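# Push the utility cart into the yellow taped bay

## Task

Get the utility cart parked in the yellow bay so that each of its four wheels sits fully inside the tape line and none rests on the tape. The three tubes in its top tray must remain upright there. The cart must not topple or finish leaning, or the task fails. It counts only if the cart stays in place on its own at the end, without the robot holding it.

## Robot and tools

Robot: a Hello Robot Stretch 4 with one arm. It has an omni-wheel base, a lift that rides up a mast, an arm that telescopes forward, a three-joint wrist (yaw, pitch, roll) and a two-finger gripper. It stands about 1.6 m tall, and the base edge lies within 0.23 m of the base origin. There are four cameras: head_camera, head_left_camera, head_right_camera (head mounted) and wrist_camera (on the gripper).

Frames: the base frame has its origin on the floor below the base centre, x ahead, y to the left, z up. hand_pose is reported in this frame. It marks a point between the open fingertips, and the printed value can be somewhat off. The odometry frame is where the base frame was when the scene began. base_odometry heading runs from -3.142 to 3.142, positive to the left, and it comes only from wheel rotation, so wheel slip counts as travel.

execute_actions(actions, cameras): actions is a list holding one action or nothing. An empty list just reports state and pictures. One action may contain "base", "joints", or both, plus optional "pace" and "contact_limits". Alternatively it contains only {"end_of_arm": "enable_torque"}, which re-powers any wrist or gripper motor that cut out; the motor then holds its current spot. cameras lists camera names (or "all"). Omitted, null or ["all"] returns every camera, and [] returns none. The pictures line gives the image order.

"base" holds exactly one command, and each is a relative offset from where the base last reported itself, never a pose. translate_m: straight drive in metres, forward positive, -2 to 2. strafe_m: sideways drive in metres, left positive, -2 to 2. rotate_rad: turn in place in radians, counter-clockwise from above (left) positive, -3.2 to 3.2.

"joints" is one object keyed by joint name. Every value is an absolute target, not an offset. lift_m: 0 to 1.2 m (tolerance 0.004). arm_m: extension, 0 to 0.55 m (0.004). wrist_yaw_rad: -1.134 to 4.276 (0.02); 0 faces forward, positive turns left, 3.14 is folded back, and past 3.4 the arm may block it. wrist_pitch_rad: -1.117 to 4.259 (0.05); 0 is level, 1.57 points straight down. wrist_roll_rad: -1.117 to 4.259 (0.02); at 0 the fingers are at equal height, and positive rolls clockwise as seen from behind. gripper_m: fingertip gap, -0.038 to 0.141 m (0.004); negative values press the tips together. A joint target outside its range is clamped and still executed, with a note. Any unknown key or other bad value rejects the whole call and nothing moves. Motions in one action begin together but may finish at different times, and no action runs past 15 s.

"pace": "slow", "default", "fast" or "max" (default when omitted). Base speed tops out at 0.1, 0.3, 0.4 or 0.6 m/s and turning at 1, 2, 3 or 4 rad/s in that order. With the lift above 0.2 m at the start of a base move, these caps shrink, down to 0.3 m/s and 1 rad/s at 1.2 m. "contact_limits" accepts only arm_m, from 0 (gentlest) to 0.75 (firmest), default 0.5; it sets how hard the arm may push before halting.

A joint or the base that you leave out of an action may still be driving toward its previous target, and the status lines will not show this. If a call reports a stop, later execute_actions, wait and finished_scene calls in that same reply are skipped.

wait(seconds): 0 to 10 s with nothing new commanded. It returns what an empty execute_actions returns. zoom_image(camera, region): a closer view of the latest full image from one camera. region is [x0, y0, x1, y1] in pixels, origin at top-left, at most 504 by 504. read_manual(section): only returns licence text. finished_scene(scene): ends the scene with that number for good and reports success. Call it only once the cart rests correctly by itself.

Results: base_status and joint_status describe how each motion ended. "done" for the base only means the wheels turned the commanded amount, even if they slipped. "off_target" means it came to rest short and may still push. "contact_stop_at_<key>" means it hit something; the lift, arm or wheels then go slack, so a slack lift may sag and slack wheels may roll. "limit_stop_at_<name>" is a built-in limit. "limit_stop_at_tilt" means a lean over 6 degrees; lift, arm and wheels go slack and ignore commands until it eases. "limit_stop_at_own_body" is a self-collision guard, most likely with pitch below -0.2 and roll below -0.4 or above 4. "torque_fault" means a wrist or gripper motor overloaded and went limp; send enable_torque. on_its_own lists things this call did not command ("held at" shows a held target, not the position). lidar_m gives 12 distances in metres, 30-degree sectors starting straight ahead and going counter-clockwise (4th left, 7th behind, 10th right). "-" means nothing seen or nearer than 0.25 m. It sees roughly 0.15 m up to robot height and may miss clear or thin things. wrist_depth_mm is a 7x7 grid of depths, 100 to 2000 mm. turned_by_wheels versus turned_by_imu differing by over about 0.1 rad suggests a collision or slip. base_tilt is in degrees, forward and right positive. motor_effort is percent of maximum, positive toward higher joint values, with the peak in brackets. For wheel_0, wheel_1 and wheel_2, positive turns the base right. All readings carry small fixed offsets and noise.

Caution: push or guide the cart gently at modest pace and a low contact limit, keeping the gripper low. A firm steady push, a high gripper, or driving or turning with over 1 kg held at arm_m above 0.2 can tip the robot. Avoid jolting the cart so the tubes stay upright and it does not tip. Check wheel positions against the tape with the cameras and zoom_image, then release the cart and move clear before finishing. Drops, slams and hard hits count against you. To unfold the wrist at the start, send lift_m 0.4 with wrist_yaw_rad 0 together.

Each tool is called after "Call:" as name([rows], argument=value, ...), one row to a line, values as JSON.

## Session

Call:
execute_actions(actions=[], cameras=["head_camera","head_left_camera"])

Scene clock: 0.00 s.
base_odometry: x=+0.000 y=+0.000 heading=+0.000 (m, m, rad; odometry frame)
turned_by_wheels: +0.000 (rad since the last result)
turned_by_imu: +0.000 (rad since the last result)
base_tilt: forward=+0.7 right=-0.2 (deg)
lidar_m: 1.04 2.03 1.71 1.77 0.84 0.61 0.61 0.69 0.99 1.92 2.08 0.92
base_status: not commanded
joint_positions: lift_m=+0.215 arm_m=+0.002 wrist_yaw_rad=+3.232 wrist_pitch_rad=+0.016 wrist_roll_rad=+0.006 gripper_m=+0.057
joint_status: not commanded
motor_effort: lift_m=+18 arm_m=+0 wrist_yaw_rad=+1 wrist_pitch_rad=-6 wrist_roll_rad=-1 gripper_m=+1 wheel_0=+0 wheel_1=+0 wheel_2=+0 (%)
hand_pose: x=-0.1225 y=+0.0611 z=+0.3881 quat_wxyz=(-0.045, -0.008, +0.003, +0.999) (m; base frame)
wrist_depth_mm: - - 137 1537 1499 1397 1366 / - - 135 809 904 917 904 / - - 136 254 1499 1430 1397 / - 128 141 1576 1499 1464 1397 / 189 1229 1661 1618 1499 1464 1430 / 193 1182 1098 1205 1098 1060 1281 / 193 242 904 107 917 831 878
pictures: head_camera, head_left_camera
Images, in order (width x height): head_camera 420x560, head_left_camera 420x672.

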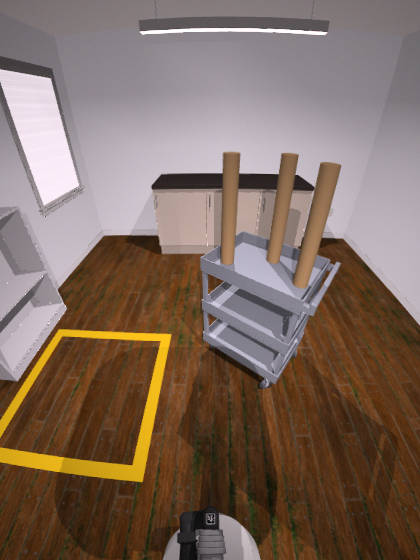

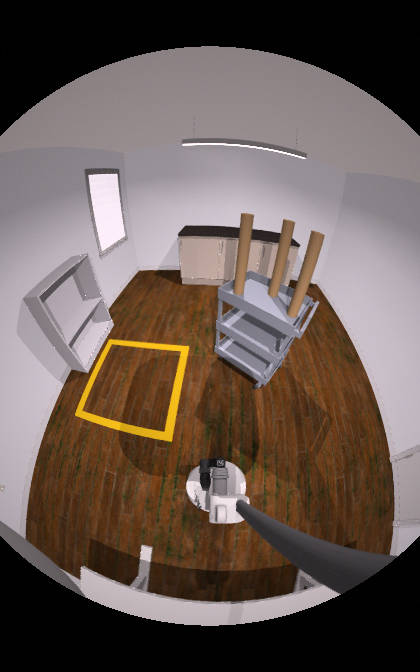

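Call:
execute_actions([
  {"base":{"strafe_m":-1.1}},
], cameras=[])

Call:
execute_actions([
  {"base":{"translate_m":1.0}},
], cameras=["head_left_camera"])

Scene clock: 9.40 s.
base_odometry: x=+0.000 y=-1.100 heading=+0.000 (m, m, rad; odometry frame)
turned_by_wheels: +0.000 (rad since the last result)
turned_by_imu: +0.002 (rad since the last result)
base_tilt: forward=+0.6 right=-0.2 (deg)
lidar_m: 2.61 1.01 2.71 2.88 0.94 0.74 0.95 1.11 0.84 0.83 0.88 1.33
base_status: done
joint_positions: lift_m=+0.215 arm_m=+0.002 wrist_yaw_rad=+3.232 wrist_pitch_rad=+0.016 wrist_roll_rad=+0.006 gripper_m=+0.057
joint_status: not commanded
motor_effort: lift_m=+18(18) arm_m=+0(0) wrist_yaw_rad=+1(1) wrist_pitch_rad=-6(6) wrist_roll_rad=+0(1) gripper_m=-5(4) wheel_0=+2(10) wheel_1=-2(13) wheel_2=+0(2) (%)
hand_pose: x=-0.1225 y=+0.0611 z=+0.3881 quat_wxyz=(-0.045, -0.008, +0.003, +0.999) (m; base frame)
wrist_depth_mm: - - 136 1576 1537 1499 1397 / - - 135 1576 1537 904 904 / - - 136 254 1576 1464 1464 / - 128 141 1618 1576 1499 1430 / 189 1366 1708 1618 1537 1499 1464 / 193 1205 1078 1205 1078 1205 1308 / 193 243 891 108 904 809 904
pictures: none
No camera images: the call's "cameras" was empty. Leave "cameras" out to get every camera's image.

Scene clock: 14.23 s.
base_odometry: x=+1.000 y=-1.100 heading=+0.001 (m, m, rad; odometry frame)
turned_by_wheels: +0.001 (rad since the last result)
turned_by_imu: +0.000 (rad since the last result)
base_tilt: forward=+0.5 right=-0.1 (deg)
lidar_m: 1.62 1.69 0.33 0.38 0.61 1.76 1.69 1.24 0.92 0.89 0.95 1.40
base_status: done
joint_positions: lift_m=+0.215 arm_m=+0.002 wrist_yaw_rad=+3.232 wrist_pitch_rad=+0.016 wrist_roll_rad=+0.006 gripper_m=+0.057
joint_status: not commanded
motor_effort: lift_m=+18(18) arm_m=+0(0) wrist_yaw_rad=+1(0) wrist_pitch_rad=-6(6) wrist_roll_rad=+0(2) gripper_m=-2(2) wheel_0=+2(8) wheel_1=+4(8) wheel_2=+2(7) (%)
hand_pose: x=-0.1225 y=+0.0611 z=+0.3881 quat_wxyz=(-0.045, -0.008, +0.003, +0.999) (m; base frame)
wrist_depth_mm: - - 136 - - - - / - - 135 - - - - / - - 136 256 - - - / - 128 141 - - - - / 189 1397 - - - - - / 194 1205 1098 1182 1078 1308 1281 / 193 242 891 108 891 842 891
pictures: head_left_camera
Images, in order (width x height): head_left_camera 420x672.

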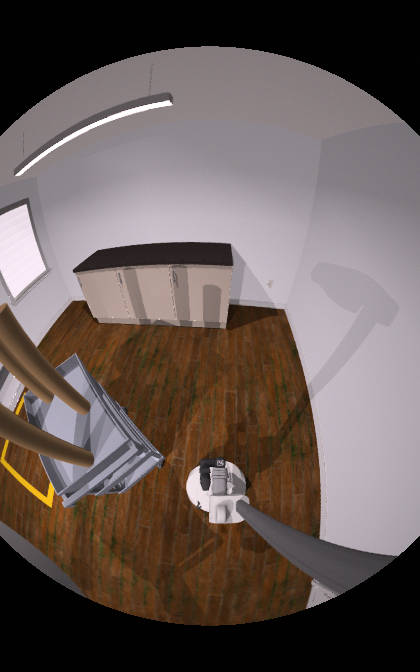

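Call:
execute_actions([
  {"base":{"translate_m":0.4}},
], cameras=[])

Call:
execute_actions([
  {"base":{"strafe_m":0.7},"pace":"slow"},
], cameras=["head_left_camera"])

Scene clock: 22.90 s.
base_odometry: x=+1.400 y=-1.099 heading=+0.001 (m, m, rad; odometry frame)
turned_by_wheels: +0.000 (rad since the last result)
turned_by_imu: +0.002 (rad since the last result)
base_tilt: forward=+0.6 right=-0.3 (deg)
lidar_m: 1.21 1.28 1.81 0.47 0.39 2.17 2.13 1.26 0.95 0.91 0.99 1.42
base_status: done
joint_positions: lift_m=+0.215 arm_m=+0.002 wrist_yaw_rad=+3.232 wrist_pitch_rad=+0.016 wrist_roll_rad=+0.006 gripper_m=+0.057
joint_status: not commanded
motor_effort: lift_m=+18(18) arm_m=+0(0) wrist_yaw_rad=+0(0) wrist_pitch_rad=-7(7) wrist_roll_rad=-2(2) gripper_m=+0(2) wheel_0=+1(7) wheel_1=+2(6) wheel_2=+0(13) (%)
hand_pose: x=-0.1225 y=+0.0611 z=+0.3881 quat_wxyz=(-0.045, -0.008, +0.003, +0.999) (m; base frame)
wrist_depth_mm: - - 136 - - - - / - - 135 - - - - / - - 136 255 - - - / - 128 141 - - - - / 189 1499 - - - - - / 193 1182 1098 1182 1118 1281 1281 / 195 242 904 107 891 842 891
pictures: none
No camera images: the call's "cameras" was empty. Leave "cameras" out to get every camera's image.

Scene clock: 31.03 s.
base_odometry: x=+1.399 y=-0.399 heading=+0.001 (m, m, rad; odometry frame)
turned_by_wheels: +0.000 (rad since the last result)
turned_by_imu: +0.002 (rad since the last result)
base_tilt: forward=+0.6 right=-0.2 (deg)
lidar_m: 1.22 1.31 2.15 0.25 0.25 0.25 0.25 0.38 1.66 1.61 1.71 1.29
base_status: done
joint_positions: lift_m=+0.215 arm_m=+0.002 wrist_yaw_rad=+3.232 wrist_pitch_rad=+0.016 wrist_roll_rad=+0.006 gripper_m=+0.057
joint_status: not commanded
motor_effort: lift_m=+18(18) arm_m=+0(0) wrist_yaw_rad=+1(1) wrist_pitch_rad=-6(7) wrist_roll_rad=-1(1) gripper_m=-2(2) wheel_0=-3(8) wheel_1=+6(13) wheel_2=+1(1) (%)
hand_pose: x=-0.1225 y=+0.0611 z=+0.3881 quat_wxyz=(-0.045, -0.008, +0.003, +0.999) (m; base frame)
wrist_depth_mm: - - 136 - - - 200 / - - 135 340 277 226 199 / - - 136 254 277 229 200 / - 128 141 - - - - / 189 1808 - - - - - / 194 1182 480 1229 661 707 1281 / 193 241 809 108 597 559 554
pictures: head_left_camera
Images, in order (width x height): head_left_camera 420x672.

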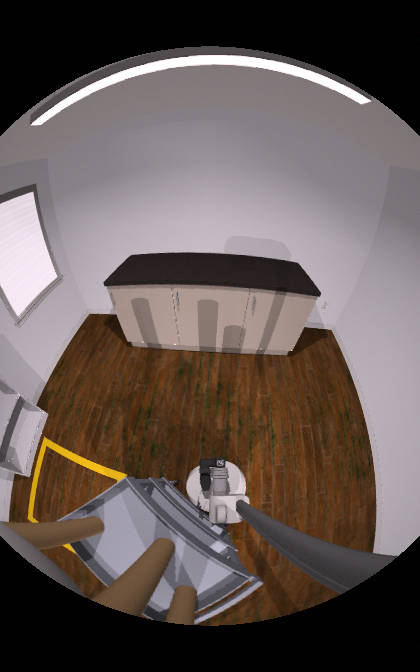

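Call:
execute_actions([
  {"base":{"translate_m":0.15}},
], cameras=[])

Call:
execute_actions([
  {"base":{"strafe_m":-0.75}},
], cameras=[])

Call:
execute_actions([
  {"base":{"translate_m":-0.95}},
], cameras=["head_left_camera"])

Scene clock: 37.37 s.
base_odometry: x=+1.549 y=-0.399 heading=+0.002 (m, m, rad; odometry frame)
turned_by_wheels: +0.000 (rad since the last result)
turned_by_imu: +0.002 (rad since the last result)
base_tilt: forward=+0.6 right=-0.3 (deg)
lidar_m: 1.07 1.15 2.13 1.78 0.31 0.29 0.33 2.21 1.69 1.62 1.73 1.12
base_status: done
joint_positions: lift_m=+0.215 arm_m=+0.002 wrist_yaw_rad=+3.232 wrist_pitch_rad=+0.016 wrist_roll_rad=+0.006 gripper_m=+0.057
joint_status: not commanded
motor_effort: lift_m=+18(18) arm_m=+0(0) wrist_yaw_rad=+0(1) wrist_pitch_rad=-7(6) wrist_roll_rad=-2(0) gripper_m=-2(1) wheel_0=+3(7) wheel_1=+3(8) wheel_2=+0(8) (%)
hand_pose: x=-0.1225 y=+0.0611 z=+0.3881 quat_wxyz=(-0.045, -0.008, +0.003, +0.999) (m; base frame)
wrist_depth_mm: - - 137 - 750 768 - / - - 135 - - 364 296 / - - 136 255 413 336 291 / - 128 141 - - - - / 189 1808 - - - - - / 194 1182 634 741 741 759 715 / 193 242 904 108 597 564 609
pictures: none
No camera images: the call's "cameras" was empty. Leave "cameras" out to get every camera's image.

Scene clock: 41.20 s.
base_odometry: x=+1.550 y=-1.149 heading=+0.002 (m, m, rad; odometry frame)
turned_by_wheels: +0.000 (rad since the last result)
turned_by_imu: +0.001 (rad since the last result)
base_tilt: forward=+0.6 right=-0.2 (deg)
lidar_m: 1.04 1.13 1.58 0.98 0.81 2.30 3.00 1.23 0.89 0.87 0.93 1.35
base_status: done
joint_positions: lift_m=+0.215 arm_m=+0.002 wrist_yaw_rad=+3.232 wrist_pitch_rad=+0.016 wrist_roll_rad=+0.006 gripper_m=+0.057
joint_status: not commanded
motor_effort: lift_m=+18(18) arm_m=+0(0) wrist_yaw_rad=+1(0) wrist_pitch_rad=-6(7) wrist_roll_rad=-2(2) gripper_m=-3(5) wheel_0=+1(9) wheel_1=-2(9) wheel_2=+1(2) (%)
hand_pose: x=-0.1225 y=+0.0611 z=+0.3881 quat_wxyz=(-0.045, -0.008, +0.003, +0.999) (m; base frame)
wrist_depth_mm: - - 137 - - - - / - - 135 - - - - / - - 136 254 - - - / - 128 141 - - - - / 189 1464 1983 - - - - / 194 1205 1118 1182 1098 1281 1255 / 193 242 904 108 891 842 891
pictures: none
No camera images: the call's "cameras" was empty. Leave "cameras" out to get every camera's image.

Scene clock: 45.83 s.
base_odometry: x=+0.600 y=-1.150 heading=+0.001 (m, m, rad; odometry frame)
turned_by_wheels: -0.001 (rad since the last result)
turned_by_imu: +0.003 (rad since the last result)
base_tilt: forward=+0.5 right=-0.2 (deg)
lidar_m: 2.01 2.12 0.71 0.81 1.74 1.34 1.32 1.11 0.86 0.83 0.88 1.28
base_status: done
joint_positions: lift_m=+0.215 arm_m=+0.002 wrist_yaw_rad=+3.232 wrist_pitch_rad=+0.016 wrist_roll_rad=+0.006 gripper_m=+0.057
joint_status: not commanded
motor_effort: lift_m=+18(18) arm_m=+0(0) wrist_yaw_rad=+1(0) wrist_pitch_rad=-6(6) wrist_roll_rad=-2(2) gripper_m=-3(2) wheel_0=-2(6) wheel_1=-4(5) wheel_2=-1(8) (%)
hand_pose: x=-0.1225 y=+0.0611 z=+0.3881 quat_wxyz=(-0.045, -0.008, +0.003, +0.999) (m; base frame)
wrist_depth_mm: - - 137 - - - 1983 / - - 135 - - - 1983 / - - 136 255 - - 1921 / - 128 141 - - - - / 189 1336 1921 - - - - / 193 1205 1098 1205 1098 1281 1281 / 194 243 891 107 904 842 891
pictures: head_left_camera
Images, in order (width x height): head_left_camera 420x672.

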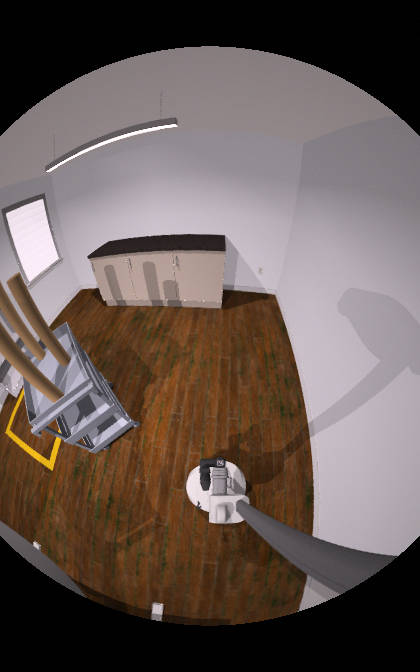

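Call:
execute_actions([
  {"base":{"translate_m":0.35}},
], cameras=[])

Call:
execute_actions([
  {"base":{"strafe_m":0.4}},
], cameras=[])

Call:
execute_actions([
  {"base":{"strafe_m":0.4},"pace":"slow"},
], cameras=["head_left_camera"])

Scene clock: 56.17 s.
base_odometry: x=+0.950 y=-1.150 heading=+0.002 (m, m, rad; odometry frame)
turned_by_wheels: +0.000 (rad since the last result)
turned_by_imu: +0.001 (rad since the last result)
base_tilt: forward=+0.5 right=-0.2 (deg)
lidar_m: 1.65 1.74 0.80 0.59 0.93 1.69 1.69 1.15 0.86 0.83 0.90 1.30
base_status: done
joint_positions: lift_m=+0.215 arm_m=+0.002 wrist_yaw_rad=+3.232 wrist_pitch_rad=+0.016 wrist_roll_rad=+0.006 gripper_m=+0.057
joint_status: not commanded
motor_effort: lift_m=+18(18) arm_m=+0(0) wrist_yaw_rad=+0(0) wrist_pitch_rad=-6(6) wrist_roll_rad=-2(2) gripper_m=+0(0) wheel_0=+1(7) wheel_1=+3(7) wheel_2=+1(8) (%)
hand_pose: x=-0.1225 y=+0.0611 z=+0.3881 quat_wxyz=(-0.045, -0.008, +0.003, +0.999) (m; base frame)
wrist_depth_mm: - - 137 - - - - / - - 135 - - - - / - - 136 255 - - - / - 128 141 - - - - / 189 1397 1921 - - - - / 193 1182 1098 1182 1078 1308 1281 / 194 242 904 108 891 842 878
pictures: none
No camera images: the call's "cameras" was empty. Leave "cameras" out to get every camera's image.

Scene clock: 58.83 s.
base_odometry: x=+0.950 y=-0.750 heading=+0.002 (m, m, rad; odometry frame)
turned_by_wheels: +0.000 (rad since the last result)
turned_by_imu: +0.001 (rad since the last result)
base_tilt: forward=+0.6 right=-0.2 (deg)
lidar_m: 1.67 1.76 0.26 0.25 0.38 1.68 1.63 1.67 1.29 1.25 1.32 1.76
base_status: done
joint_positions: lift_m=+0.215 arm_m=+0.002 wrist_yaw_rad=+3.232 wrist_pitch_rad=+0.016 wrist_roll_rad=+0.006 gripper_m=+0.057
joint_status: not commanded
motor_effort: lift_m=+18(18) arm_m=+0(0) wrist_yaw_rad=+0(1) wrist_pitch_rad=-7(6) wrist_roll_rad=-2(2) gripper_m=+0(3) wheel_0=+0(12) wheel_1=+0(12) wheel_2=+0(1) (%)
hand_pose: x=-0.1225 y=+0.0611 z=+0.3881 quat_wxyz=(-0.045, -0.008, +0.003, +0.999) (m; base frame)
wrist_depth_mm: - - 136 - - - - / - - 135 - - - - / - - 136 255 - - - / - 128 141 - - - - / 189 1708 - - - - - / 193 1182 1118 1205 1098 1308 1281 / 193 243 904 107 904 842 891
pictures: none
No camera images: the call's "cameras" was empty. Leave "cameras" out to get every camera's image.

Scene clock: 63.97 s.
base_odometry: x=+0.949 y=-0.350 heading=+0.003 (m, m, rad; odometry frame)
turned_by_wheels: +0.001 (rad since the last result)
turned_by_imu: +0.003 (rad since the last result)
base_tilt: forward=+0.5 right=-0.2 (deg)
lidar_m: 1.68 1.77 0.31 0.25 0.25 0.25 1.59 1.73 1.70 1.66 1.75 1.74
base_status: done
joint_positions: lift_m=+0.215 arm_m=+0.002 wrist_yaw_rad=+3.232 wrist_pitch_rad=+0.016 wrist_roll_rad=+0.006 gripper_m=+0.057
joint_status: not commanded
motor_effort: lift_m=+18(18) arm_m=+0(0) wrist_yaw_rad=+1(1) wrist_pitch_rad=-6(7) wrist_roll_rad=-2(1) gripper_m=-1(3) wheel_0=-9(12) wheel_1=+19(19) wheel_2=+4(6) (%)
hand_pose: x=-0.1225 y=+0.0611 z=+0.3881 quat_wxyz=(-0.045, -0.008, +0.003, +0.999) (m; base frame)
wrist_depth_mm: - - 137 - - 265 191 / - - 135 - - 229 192 / - - 136 256 1983 229 190 / - 128 140 - - 272 - / 189 1808 - - - 1808 - / 193 1182 1118 1205 282 1118 1281 / 193 243 891 108 831 278 866
pictures: head_left_camera
Images, in order (width x height): head_left_camera 420x672.

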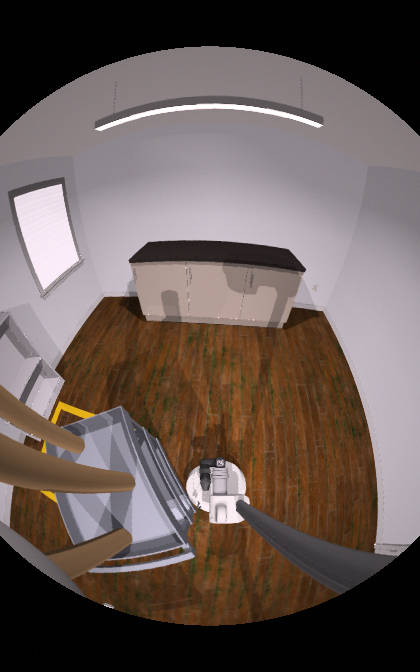

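Call:
execute_actions([
  {"base":{"strafe_m":-0.1}},
], cameras=[])

Call:
execute_actions([
  {"base":{"translate_m":-0.2}},
], cameras=[])

Call:
execute_actions([
  {"base":{"strafe_m":0.3},"pace":"slow"},
], cameras=["head_left_camera"])

Scene clock: 69.87 s.
base_odometry: x=+0.949 y=-0.450 heading=+0.003 (m, m, rad; odometry frame)
turned_by_wheels: +0.000 (rad since the last result)
turned_by_imu: +0.002 (rad since the last result)
base_tilt: forward=+0.5 right=-0.2 (deg)
lidar_m: 1.67 1.75 0.41 0.30 0.27 0.28 1.62 2.09 1.58 1.55 1.66 1.74
base_status: done
joint_positions: lift_m=+0.215 arm_m=+0.002 wrist_yaw_rad=+3.232 wrist_pitch_rad=+0.016 wrist_roll_rad=+0.006 gripper_m=+0.057
joint_status: not commanded
motor_effort: lift_m=+18(18) arm_m=+0(0) wrist_yaw_rad=+1(1) wrist_pitch_rad=-6(7) wrist_roll_rad=+0(1) gripper_m=-1(2) wheel_0=+2(9) wheel_1=+0(15) wheel_2=+0(1) (%)
hand_pose: x=-0.1225 y=+0.0611 z=+0.3881 quat_wxyz=(-0.045, -0.008, +0.003, +0.999) (m; base frame)
wrist_depth_mm: - - 137 - - - - / - - 135 - - - - / - - 136 255 - - 960 / - 128 141 - - - - / 189 1756 - - - - - / 194 1182 1118 1205 1098 1336 1182 / 194 243 904 107 891 842 535
pictures: none
No camera images: the call's "cameras" was empty. Leave "cameras" out to get every camera's image.

Scene clock: 71.93 s.
base_odometry: x=+0.749 y=-0.451 heading=+0.002 (m, m, rad; odometry frame)
turned_by_wheels: -0.001 (rad since the last result)
turned_by_imu: +0.000 (rad since the last result)
base_tilt: forward=+0.7 right=-0.1 (deg)
lidar_m: 1.88 1.98 0.29 0.25 0.27 1.42 1.40 1.52 1.59 1.54 1.66 1.94
base_status: done
joint_positions: lift_m=+0.215 arm_m=+0.002 wrist_yaw_rad=+3.232 wrist_pitch_rad=+0.016 wrist_roll_rad=+0.006 gripper_m=+0.057
joint_status: not commanded
motor_effort: lift_m=+18(18) arm_m=+0(0) wrist_yaw_rad=+1(1) wrist_pitch_rad=-7(7) wrist_roll_rad=+0(1) gripper_m=-4(1) wheel_0=-4(7) wheel_1=-4(7) wheel_2=+0(7) (%)
hand_pose: x=-0.1225 y=+0.0611 z=+0.3881 quat_wxyz=(-0.045, -0.008, +0.003, +0.999) (m; base frame)
wrist_depth_mm: - - 136 - - - - / - - 135 - - - - / - - 136 254 1808 1808 - / - 128 141 - - - - / 189 1756 - - - - - / 193 1205 1118 1182 1098 1308 1308 / 193 242 904 107 891 842 891
pictures: none
No camera images: the call's "cameras" was empty. Leave "cameras" out to get every camera's image.

Scene clock: 76.07 s.
base_odometry: x=+0.749 y=-0.151 heading=+0.002 (m, m, rad; odometry frame)
turned_by_wheels: +0.000 (rad since the last result)
turned_by_imu: +0.002 (rad since the last result)
base_tilt: forward=+0.5 right=-0.3 (deg)
lidar_m: 1.88 0.33 0.25 0.25 0.25 0.25 1.40 1.50 1.89 1.82 1.92 1.96
base_status: done
joint_positions: lift_m=+0.215 arm_m=+0.002 wrist_yaw_rad=+3.232 wrist_pitch_rad=+0.016 wrist_roll_rad=+0.006 gripper_m=+0.057
joint_status: not commanded
motor_effort: lift_m=+18(18) arm_m=+0(0) wrist_yaw_rad=+1(1) wrist_pitch_rad=-6(6) wrist_roll_rad=-1(0) gripper_m=+1(3) wheel_0=-5(10) wheel_1=+5(18) wheel_2=+1(2) (%)
hand_pose: x=-0.1225 y=+0.0611 z=+0.3881 quat_wxyz=(-0.045, -0.008, +0.003, +0.999) (m; base frame)
wrist_depth_mm: - - 137 - - - 219 / - - 135 - - 296 206 / - - 136 254 1863 296 207 / - 129 141 - - 1756 - / 189 1756 - - - 1756 - / 194 1182 1098 1205 1098 309 1255 / 194 242 891 107 904 310 891
pictures: head_left_camera
Images, in order (width x height): head_left_camera 420x672.

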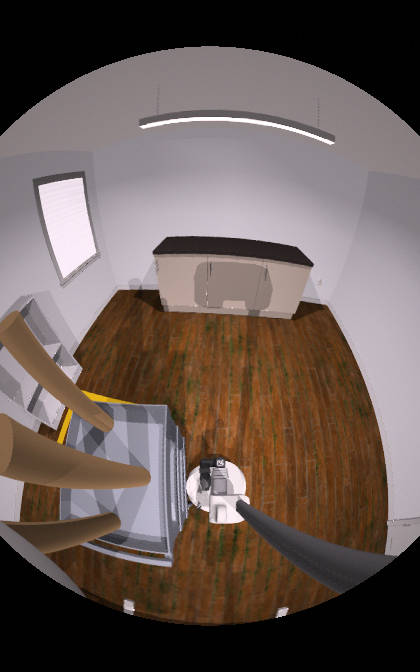

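Aligned; keep pushing.

Call:
execute_actions([
  {"base":{"strafe_m":0.3},"pace":"slow"},
], cameras=[])

Call:
execute_actions([
  {"base":{"strafe_m":-0.3}},
], cameras=["head_left_camera"])

Call:
execute_actions([
  {"base":{"translate_m":-1.0}},
], cameras=[])

Call:
execute_actions([
  {"base":{"strafe_m":0.7}},
], cameras=["head_camera"])

Scene clock: 86.57 s.
base_odometry: x=+0.748 y=+0.149 heading=+0.002 (m, m, rad; odometry frame)
turned_by_wheels: +0.000 (rad since the last result)
turned_by_imu: +0.002 (rad since the last result)
base_tilt: forward=+0.6 right=-0.2 (deg)
lidar_m: 1.89 0.29 0.25 0.25 0.25 0.29 1.35 1.46 2.19 2.14 2.28 1.97
base_status: done
joint_positions: lift_m=+0.215 arm_m=+0.002 wrist_yaw_rad=+3.232 wrist_pitch_rad=+0.016 wrist_roll_rad=+0.006 gripper_m=+0.057
joint_status: not commanded
motor_effort: lift_m=+18(18) arm_m=+0(0) wrist_yaw_rad=+0(0) wrist_pitch_rad=-6(6) wrist_roll_rad=+0(1) gripper_m=-1(5) wheel_0=-5(8) wheel_1=+5(12) wheel_2=+0(3) (%)
hand_pose: x=-0.1225 y=+0.0611 z=+0.3881 quat_wxyz=(-0.045, -0.008, +0.003, +0.999) (m; base frame)
wrist_depth_mm: - - 137 - - - - / - - 135 - - 394 223 / - - 136 255 1808 342 223 / - 128 141 - - - - / 189 1756 - - - - - / 193 1182 1098 1205 1098 1205 1308 / 194 242 904 108 904 430 891
pictures: none
No camera images: the call's "cameras" was empty. Leave "cameras" out to get every camera's image.

Scene clock: 88.90 s.
base_odometry: x=+0.748 y=-0.151 heading=+0.002 (m, m, rad; odometry frame)
turned_by_wheels: +0.000 (rad since the last result)
turned_by_imu: +0.000 (rad since the last result)
base_tilt: forward=+0.6 right=-0.3 (deg)
lidar_m: 1.90 1.99 0.51 0.46 0.51 1.41 1.36 1.50 1.90 1.84 1.94 1.96
base_status: done
joint_positions: lift_m=+0.215 arm_m=+0.002 wrist_yaw_rad=+3.232 wrist_pitch_rad=+0.016 wrist_roll_rad=+0.006 gripper_m=+0.057
joint_status: not commanded
motor_effort: lift_m=+18(18) arm_m=+0(0) wrist_yaw_rad=+1(1) wrist_pitch_rad=-7(6) wrist_roll_rad=-2(1) gripper_m=-3(4) wheel_0=+0(11) wheel_1=-3(9) wheel_2=+0(4) (%)
hand_pose: x=-0.1225 y=+0.0611 z=+0.3881 quat_wxyz=(-0.045, -0.008, +0.003, +0.999) (m; base frame)
wrist_depth_mm: - - 136 - - - - / - - 135 - - - - / - - 136 255 1808 1808 - / - 128 141 - - - - / 189 1756 - - - - - / 193 1182 1118 1205 1118 1281 1281 / 193 243 904 107 891 842 891
pictures: head_left_camera
Images, in order (width x height): head_left_camera 420x672.

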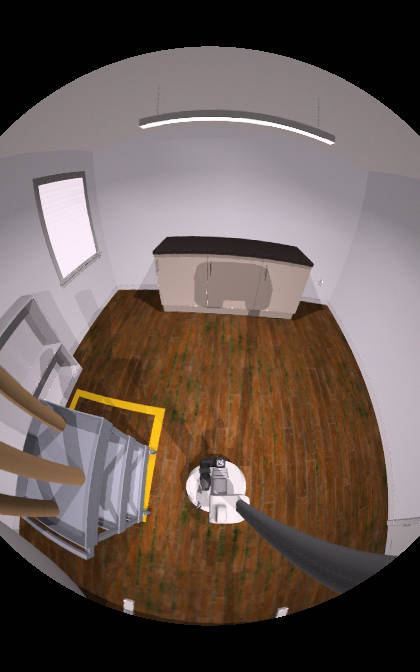

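Scene clock: 93.70 s.
base_odometry: x=-0.251 y=-0.153 heading=+0.002 (m, m, rad; odometry frame)
turned_by_wheels: +0.000 (rad since the last result)
turned_by_imu: +0.003 (rad since the last result)
base_tilt: forward=+0.5 right=-0.2 (deg)
lidar_m: 2.90 0.77 0.83 1.93 0.51 0.40 0.37 0.41 0.59 1.75 1.90 2.67
base_status: done
joint_positions: lift_m=+0.215 arm_m=+0.002 wrist_yaw_rad=+3.232 wrist_pitch_rad=+0.016 wrist_roll_rad=+0.006 gripper_m=+0.057
joint_status: not commanded
motor_effort: lift_m=+18(18) arm_m=+0(0) wrist_yaw_rad=+1(0) wrist_pitch_rad=-7(6) wrist_roll_rad=-2(2) gripper_m=-2(0) wheel_0=-2(7) wheel_1=-2(8) wheel_2=+0(11) (%)
hand_pose: x=-0.1225 y=+0.0611 z=+0.3881 quat_wxyz=(-0.045, -0.008, +0.003, +0.999) (m; base frame)
wrist_depth_mm: - - 137 574 580 580 569 / - - 135 798 788 768 759 / - - 136 254 1281 1229 1182 / - 128 141 1336 1255 1205 1160 / 189 960 1397 1336 1308 1182 1182 / 194 1025 1098 1205 1118 1205 1205 / 194 243 904 107 891 842 878
pictures: none
No camera images: the call's "cameras" was empty. Leave "cameras" out to get every camera's image.

Scene clock: 97.37 s.
base_odometry: x=-0.253 y=+0.547 heading=+0.002 (m, m, rad; odometry frame)
turned_by_wheels: +0.000 (rad since the last result)
turned_by_imu: +0.001 (rad since the last result)
base_tilt: forward=+0.6 right=-0.1 (deg)
lidar_m: 0.56 0.59 1.27 1.22 1.34 1.17 0.32 0.37 0.51 2.44 2.63 0.59
base_status: done
joint_positions: lift_m=+0.215 arm_m=+0.002 wrist_yaw_rad=+3.232 wrist_pitch_rad=+0.016 wrist_roll_rad=+0.006 gripper_m=+0.057
joint_status: not commanded
motor_effort: lift_m=+18(18) arm_m=+0(0) wrist_yaw_rad=+0(1) wrist_pitch_rad=-7(7) wrist_roll_rad=-1(1) gripper_m=-4(4) wheel_0=-2(10) wheel_1=+1(12) wheel_2=+1(0) (%)
hand_pose: x=-0.1225 y=+0.0611 z=+0.3881 quat_wxyz=(-0.045, -0.008, +0.003, +0.999) (m; base frame)
wrist_depth_mm: - - 136 580 1229 1182 1118 / - - 136 788 1205 1160 1118 / - - 136 256 1229 1182 1138 / - 128 141 854 1255 1182 1138 / 190 1397 1366 878 1255 1182 1138 / 193 1182 1118 866 1098 1182 1138 / 193 242 904 108 891 842 904
pictures: head_camera
Images, in order (width x height): head_camera 420x560.

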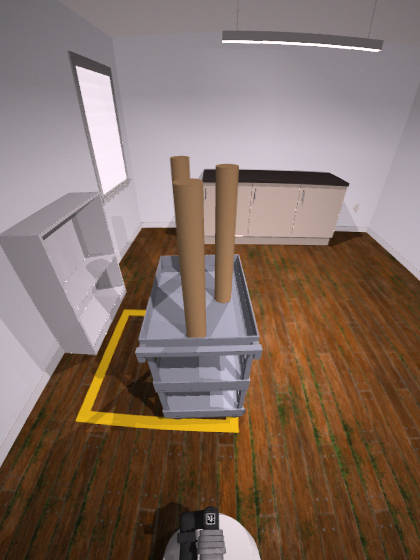

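Call:
execute_actions([
  {"base":{"translate_m":0.62},"pace":"slow"},
], cameras=[])

Call:
execute_actions([
  {"base":{"translate_m":-0.15}},
], cameras=[])

Call:
execute_actions([
  {"base":{"strafe_m":-0.6}},
], cameras=[])

Call:
execute_actions([
  {"base":{"translate_m":0.72}},
], cameras=[])

Call:
execute_actions([
  {"base":{"strafe_m":0.37},"pace":"slow"},
], cameras=[])

Call:
execute_actions([
  {"base":{"strafe_m":-0.3}},
], cameras=["head_left_camera"])

Call:
execute_actions([
  {"base":{"translate_m":-1.15}},
], cameras=[])

Call:
execute_actions([
  {"base":{"strafe_m":0.65}},
], cameras=["head_camera"])

Scene clock: 116.23 s.
base_odometry: x=+0.367 y=+0.548 heading=+0.002 (m, m, rad; odometry frame)
turned_by_wheels: +0.000 (rad since the last result)
turned_by_imu: +0.002 (rad since the last result)
base_tilt: forward=+0.6 right=-0.1 (deg)
lidar_m: 0.25 0.25 0.25 1.20 1.29 1.83 0.94 1.05 1.48 2.51 2.69 0.25
base_status: done
joint_positions: lift_m=+0.215 arm_m=+0.002 wrist_yaw_rad=+3.232 wrist_pitch_rad=+0.016 wrist_roll_rad=+0.006 gripper_m=+0.057
joint_status: not commanded
motor_effort: lift_m=+18(18) arm_m=+0(0) wrist_yaw_rad=+1(1) wrist_pitch_rad=-7(6) wrist_roll_rad=-1(1) gripper_m=+0(3) wheel_0=+5(9) wheel_1=+4(6) wheel_2=-4(10) (%)
hand_pose: x=-0.1225 y=+0.0611 z=+0.3881 quat_wxyz=(-0.045, -0.008, +0.003, +0.999) (m; base frame)
wrist_depth_mm: - - 137 1863 1808 1708 1661 / - - 135 1182 1808 1708 1708 / - - 136 255 1808 1756 1708 / - 128 141 1430 1863 1756 1708 / 189 1756 - 1921 1921 1756 1708 / 194 1205 1118 1205 1098 1308 1308 / 193 242 891 107 904 842 891
pictures: none
No camera images: the call's "cameras" was empty. Leave "cameras" out to get every camera's image.

Scene clock: 118.07 s.
base_odometry: x=+0.217 y=+0.548 heading=+0.002 (m, m, rad; odometry frame)
turned_by_wheels: +0.000 (rad since the last result)
turned_by_imu: +0.000 (rad since the last result)
base_tilt: forward=+0.5 right=-0.2 (deg)
lidar_m: 0.27 0.25 0.36 1.21 1.29 1.69 0.77 0.84 1.24 2.50 2.65 0.31
base_status: done
joint_positions: lift_m=+0.215 arm_m=+0.002 wrist_yaw_rad=+3.232 wrist_pitch_rad=+0.016 wrist_roll_rad=+0.006 gripper_m=+0.057
joint_status: not commanded
motor_effort: lift_m=+18(18) arm_m=+0(0) wrist_yaw_rad=+1(1) wrist_pitch_rad=-7(7) wrist_roll_rad=-1(1) gripper_m=-7(4) wheel_0=-3(8) wheel_1=-4(9) wheel_2=+0(10) (%)
hand_pose: x=-0.1225 y=+0.0611 z=+0.3881 quat_wxyz=(-0.045, -0.008, +0.003, +0.999) (m; base frame)
wrist_depth_mm: - - 137 1708 1661 1576 1576 / - - 135 1042 1661 1576 1537 / - - 136 254 1708 1618 1537 / - 128 141 1708 1708 1576 1576 / 189 1708 1808 1756 1708 1618 1576 / 193 1205 1118 1205 1118 1308 1308 / 193 243 904 107 891 842 891
pictures: none
No camera images: the call's "cameras" was empty. Leave "cameras" out to get every camera's image.

Scene clock: 121.40 s.
base_odometry: x=+0.218 y=-0.052 heading=+0.002 (m, m, rad; odometry frame)
turned_by_wheels: +0.000 (rad since the last result)
turned_by_imu: +0.001 (rad since the last result)
base_tilt: forward=+0.5 right=-0.2 (deg)
lidar_m: 2.42 0.64 0.54 1.80 1.92 0.86 0.80 0.89 1.94 1.91 2.01 2.48
base_status: done
joint_positions: lift_m=+0.215 arm_m=+0.002 wrist_yaw_rad=+3.232 wrist_pitch_rad=+0.016 wrist_roll_rad=+0.006 gripper_m=+0.057
joint_status: not commanded
motor_effort: lift_m=+18(17) arm_m=+0(0) wrist_yaw_rad=+0(0) wrist_pitch_rad=-7(6) wrist_roll_rad=-3(1) gripper_m=-2(5) wheel_0=+1(9) wheel_1=-2(13) wheel_2=+1(2) (%)
hand_pose: x=-0.1225 y=+0.0611 z=+0.3881 quat_wxyz=(-0.045, -0.008, +0.003, +0.999) (m; base frame)
wrist_depth_mm: - - 136 1808 1708 1661 1537 / - - 135 1008 1160 1008 1008 / - - 136 254 1756 1618 1618 / - 128 141 1808 1708 1661 1576 / 189 1430 1921 1808 1708 1661 1618 / 193 1205 1098 1205 1098 1182 1255 / 193 243 917 108 904 831 891
pictures: none
No camera images: the call's "cameras" was empty. Leave "cameras" out to get every camera's image.

Scene clock: 125.30 s.
base_odometry: x=+0.938 y=-0.050 heading=+0.002 (m, m, rad; odometry frame)
turned_by_wheels: +0.000 (rad since the last result)
turned_by_imu: +0.000 (rad since the last result)
base_tilt: forward=+0.6 right=-0.2 (deg)
lidar_m: 1.68 1.81 0.51 0.47 0.46 1.59 1.55 1.68 2.01 1.93 2.08 1.74
base_status: done
joint_positions: lift_m=+0.215 arm_m=+0.002 wrist_yaw_rad=+3.232 wrist_pitch_rad=+0.016 wrist_roll_rad=+0.006 gripper_m=+0.057
joint_status: not commanded
motor_effort: lift_m=+18(18) arm_m=+0(0) wrist_yaw_rad=+1(0) wrist_pitch_rad=-7(7) wrist_roll_rad=-2(2) gripper_m=-1(0) wheel_0=+3(8) wheel_1=+2(6) wheel_2=+0(9) (%)
hand_pose: x=-0.1225 y=+0.0611 z=+0.3881 quat_wxyz=(-0.045, -0.008, +0.003, +0.999) (m; base frame)
wrist_depth_mm: - - 137 - - - - / - - 135 - - - - / - - 136 255 - - - / - 128 141 - - - - / 189 1756 - - - - - / 194 1205 1118 1229 1098 1308 1308 / 194 242 904 108 878 842 878
pictures: none
No camera images: the call's "cameras" was empty. Leave "cameras" out to get every camera's image.

Scene clock: 130.13 s.
base_odometry: x=+0.937 y=+0.320 heading=+0.002 (m, m, rad; odometry frame)
turned_by_wheels: +0.000 (rad since the last result)
turned_by_imu: +0.001 (rad since the last result)
base_tilt: forward=+0.6 right=-0.1 (deg)
lidar_m: 1.72 0.31 0.25 0.25 0.25 0.28 1.56 1.66 2.38 2.31 2.47 1.78
base_status: done
joint_positions: lift_m=+0.215 arm_m=+0.002 wrist_yaw_rad=+3.232 wrist_pitch_rad=+0.016 wrist_roll_rad=+0.006 gripper_m=+0.057
joint_status: not commanded
motor_effort: lift_m=+18(18) arm_m=+0(0) wrist_yaw_rad=+1(0) wrist_pitch_rad=-6(6) wrist_roll_rad=-1(1) gripper_m=+2(3) wheel_0=-5(9) wheel_1=+5(12) wheel_2=+0(1) (%)
hand_pose: x=-0.1225 y=+0.0611 z=+0.3881 quat_wxyz=(-0.045, -0.008, +0.003, +0.999) (m; base frame)
wrist_depth_mm: - - 137 - - - 221 / - - 135 - - 300 208 / - - 136 255 - 301 209 / - 128 141 - - - - / 189 1808 - - - - - / 193 1160 1098 1205 1098 1098 1281 / 193 242 904 108 904 413 891
pictures: none
No camera images: the call's "cameras" was empty. Leave "cameras" out to get every camera's image.

Scene clock: 132.47 s.
base_odometry: x=+0.938 y=+0.020 heading=+0.002 (m, m, rad; odometry frame)
turned_by_wheels: +0.000 (rad since the last result)
turned_by_imu: +0.001 (rad since the last result)
base_tilt: forward=+0.6 right=-0.2 (deg)
lidar_m: 1.68 1.80 0.53 0.47 0.51 1.61 1.55 1.69 2.08 2.00 2.13 1.77
base_status: done
joint_positions: lift_m=+0.215 arm_m=+0.002 wrist_yaw_rad=+3.232 wrist_pitch_rad=+0.016 wrist_roll_rad=+0.006 gripper_m=+0.057
joint_status: not commanded
motor_effort: lift_m=+18(18) arm_m=+0(0) wrist_yaw_rad=+1(1) wrist_pitch_rad=-7(7) wrist_roll_rad=-2(1) gripper_m=-1(2) wheel_0=+1(10) wheel_1=+0(9) wheel_2=+0(1) (%)
hand_pose: x=-0.1225 y=+0.0611 z=+0.3881 quat_wxyz=(-0.045, -0.008, +0.003, +0.999) (m; base frame)
wrist_depth_mm: - - 136 - - - - / - - 135 - - - - / - - 136 254 - - - / - 128 141 - - - - / 189 1808 - - - - - / 193 1205 1118 1205 1078 1336 1308 / 194 243 917 107 904 854 891
pictures: head_left_camera
Images, in order (width x height): head_left_camera 420x672.

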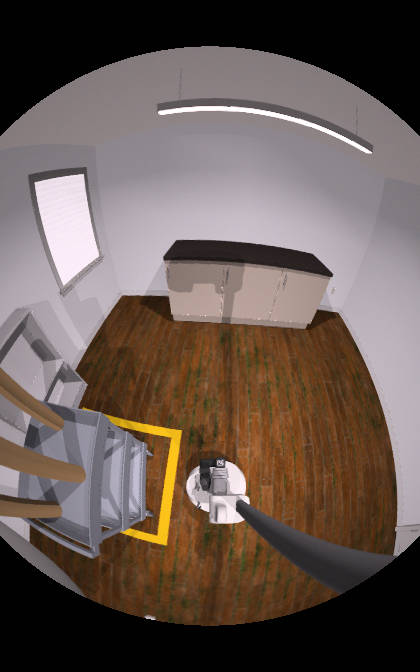

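Scene clock: 137.80 s.
base_odometry: x=-0.212 y=+0.018 heading=+0.002 (m, m, rad; odometry frame)
turned_by_wheels: +0.000 (rad since the last result)
turned_by_imu: +0.004 (rad since the last result)
base_tilt: forward=+0.6 right=-0.2 (deg)
lidar_m: 2.86 0.90 1.05 1.77 0.56 0.41 0.40 0.44 0.64 1.92 2.09 2.94
base_status: done
joint_positions: lift_m=+0.215 arm_m=+0.002 wrist_yaw_rad=+3.232 wrist_pitch_rad=+0.016 wrist_roll_rad=+0.006 gripper_m=+0.057
joint_status: not commanded
motor_effort: lift_m=+18(18) arm_m=+0(0) wrist_yaw_rad=+1(0) wrist_pitch_rad=-7(7) wrist_roll_rad=-2(1) gripper_m=-3(2) wheel_0=-3(9) wheel_1=-2(8) wheel_2=+0(11) (%)
hand_pose: x=-0.1225 y=+0.0611 z=+0.3881 quat_wxyz=(-0.045, -0.008, +0.003, +0.999) (m; base frame)
wrist_depth_mm: - - 136 580 580 574 569 / - - 135 809 809 768 768 / - - 136 255 1281 1229 991 / - 128 141 1366 1308 1229 991 / 189 1499 1430 1366 1308 1281 1008 / 193 1182 1098 1205 1118 1229 960 / 193 242 891 107 891 831 798
pictures: none
No camera images: the call's "cameras" was empty. Leave "cameras" out to get every camera's image.

Scene clock: 141.30 s.
base_odometry: x=-0.213 y=+0.668 heading=+0.002 (m, m, rad; odometry frame)
turned_by_wheels: +0.000 (rad since the last result)
turned_by_imu: +0.001 (rad since the last result)
base_tilt: forward=+0.6 right=-0.2 (deg)
lidar_m: 0.72 0.76 1.15 1.11 1.20 1.23 0.36 0.39 0.56 2.58 2.75 2.97
base_status: done
joint_positions: lift_m=+0.215 arm_m=+0.002 wrist_yaw_rad=+3.232 wrist_pitch_rad=+0.016 wrist_roll_rad=+0.006 gripper_m=+0.057
joint_status: not commanded
motor_effort: lift_m=+18(18) arm_m=+0(0) wrist_yaw_rad=+1(1) wrist_pitch_rad=-6(6) wrist_roll_rad=-1(2) gripper_m=-2(4) wheel_0=-1(10) wheel_1=+2(11) wheel_2=+1(1) (%)
hand_pose: x=-0.1225 y=+0.0611 z=+0.3881 quat_wxyz=(-0.045, -0.008, +0.003, +0.999) (m; base frame)
wrist_depth_mm: - - 137 1281 1255 1205 1160 / - - 135 931 1255 1229 1160 / - - 136 255 1281 1229 1138 / - 128 141 1308 1281 1205 1160 / 189 1430 1397 1366 1255 1255 1182 / 193 1205 854 1205 1118 1205 1160 / 193 243 866 108 891 854 891
pictures: head_camera
Images, in order (width x height): head_camera 420x560.

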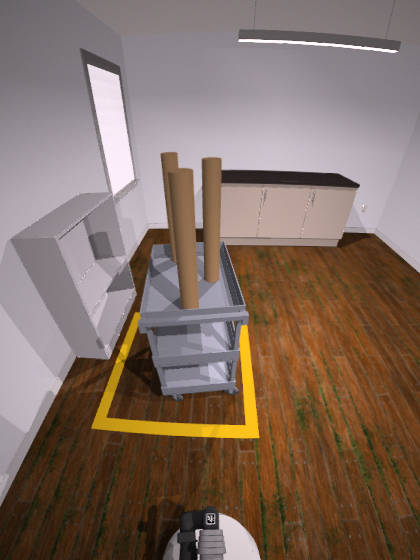

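Call:
finished_scene(scene=2)

The scene is finished: the task was done.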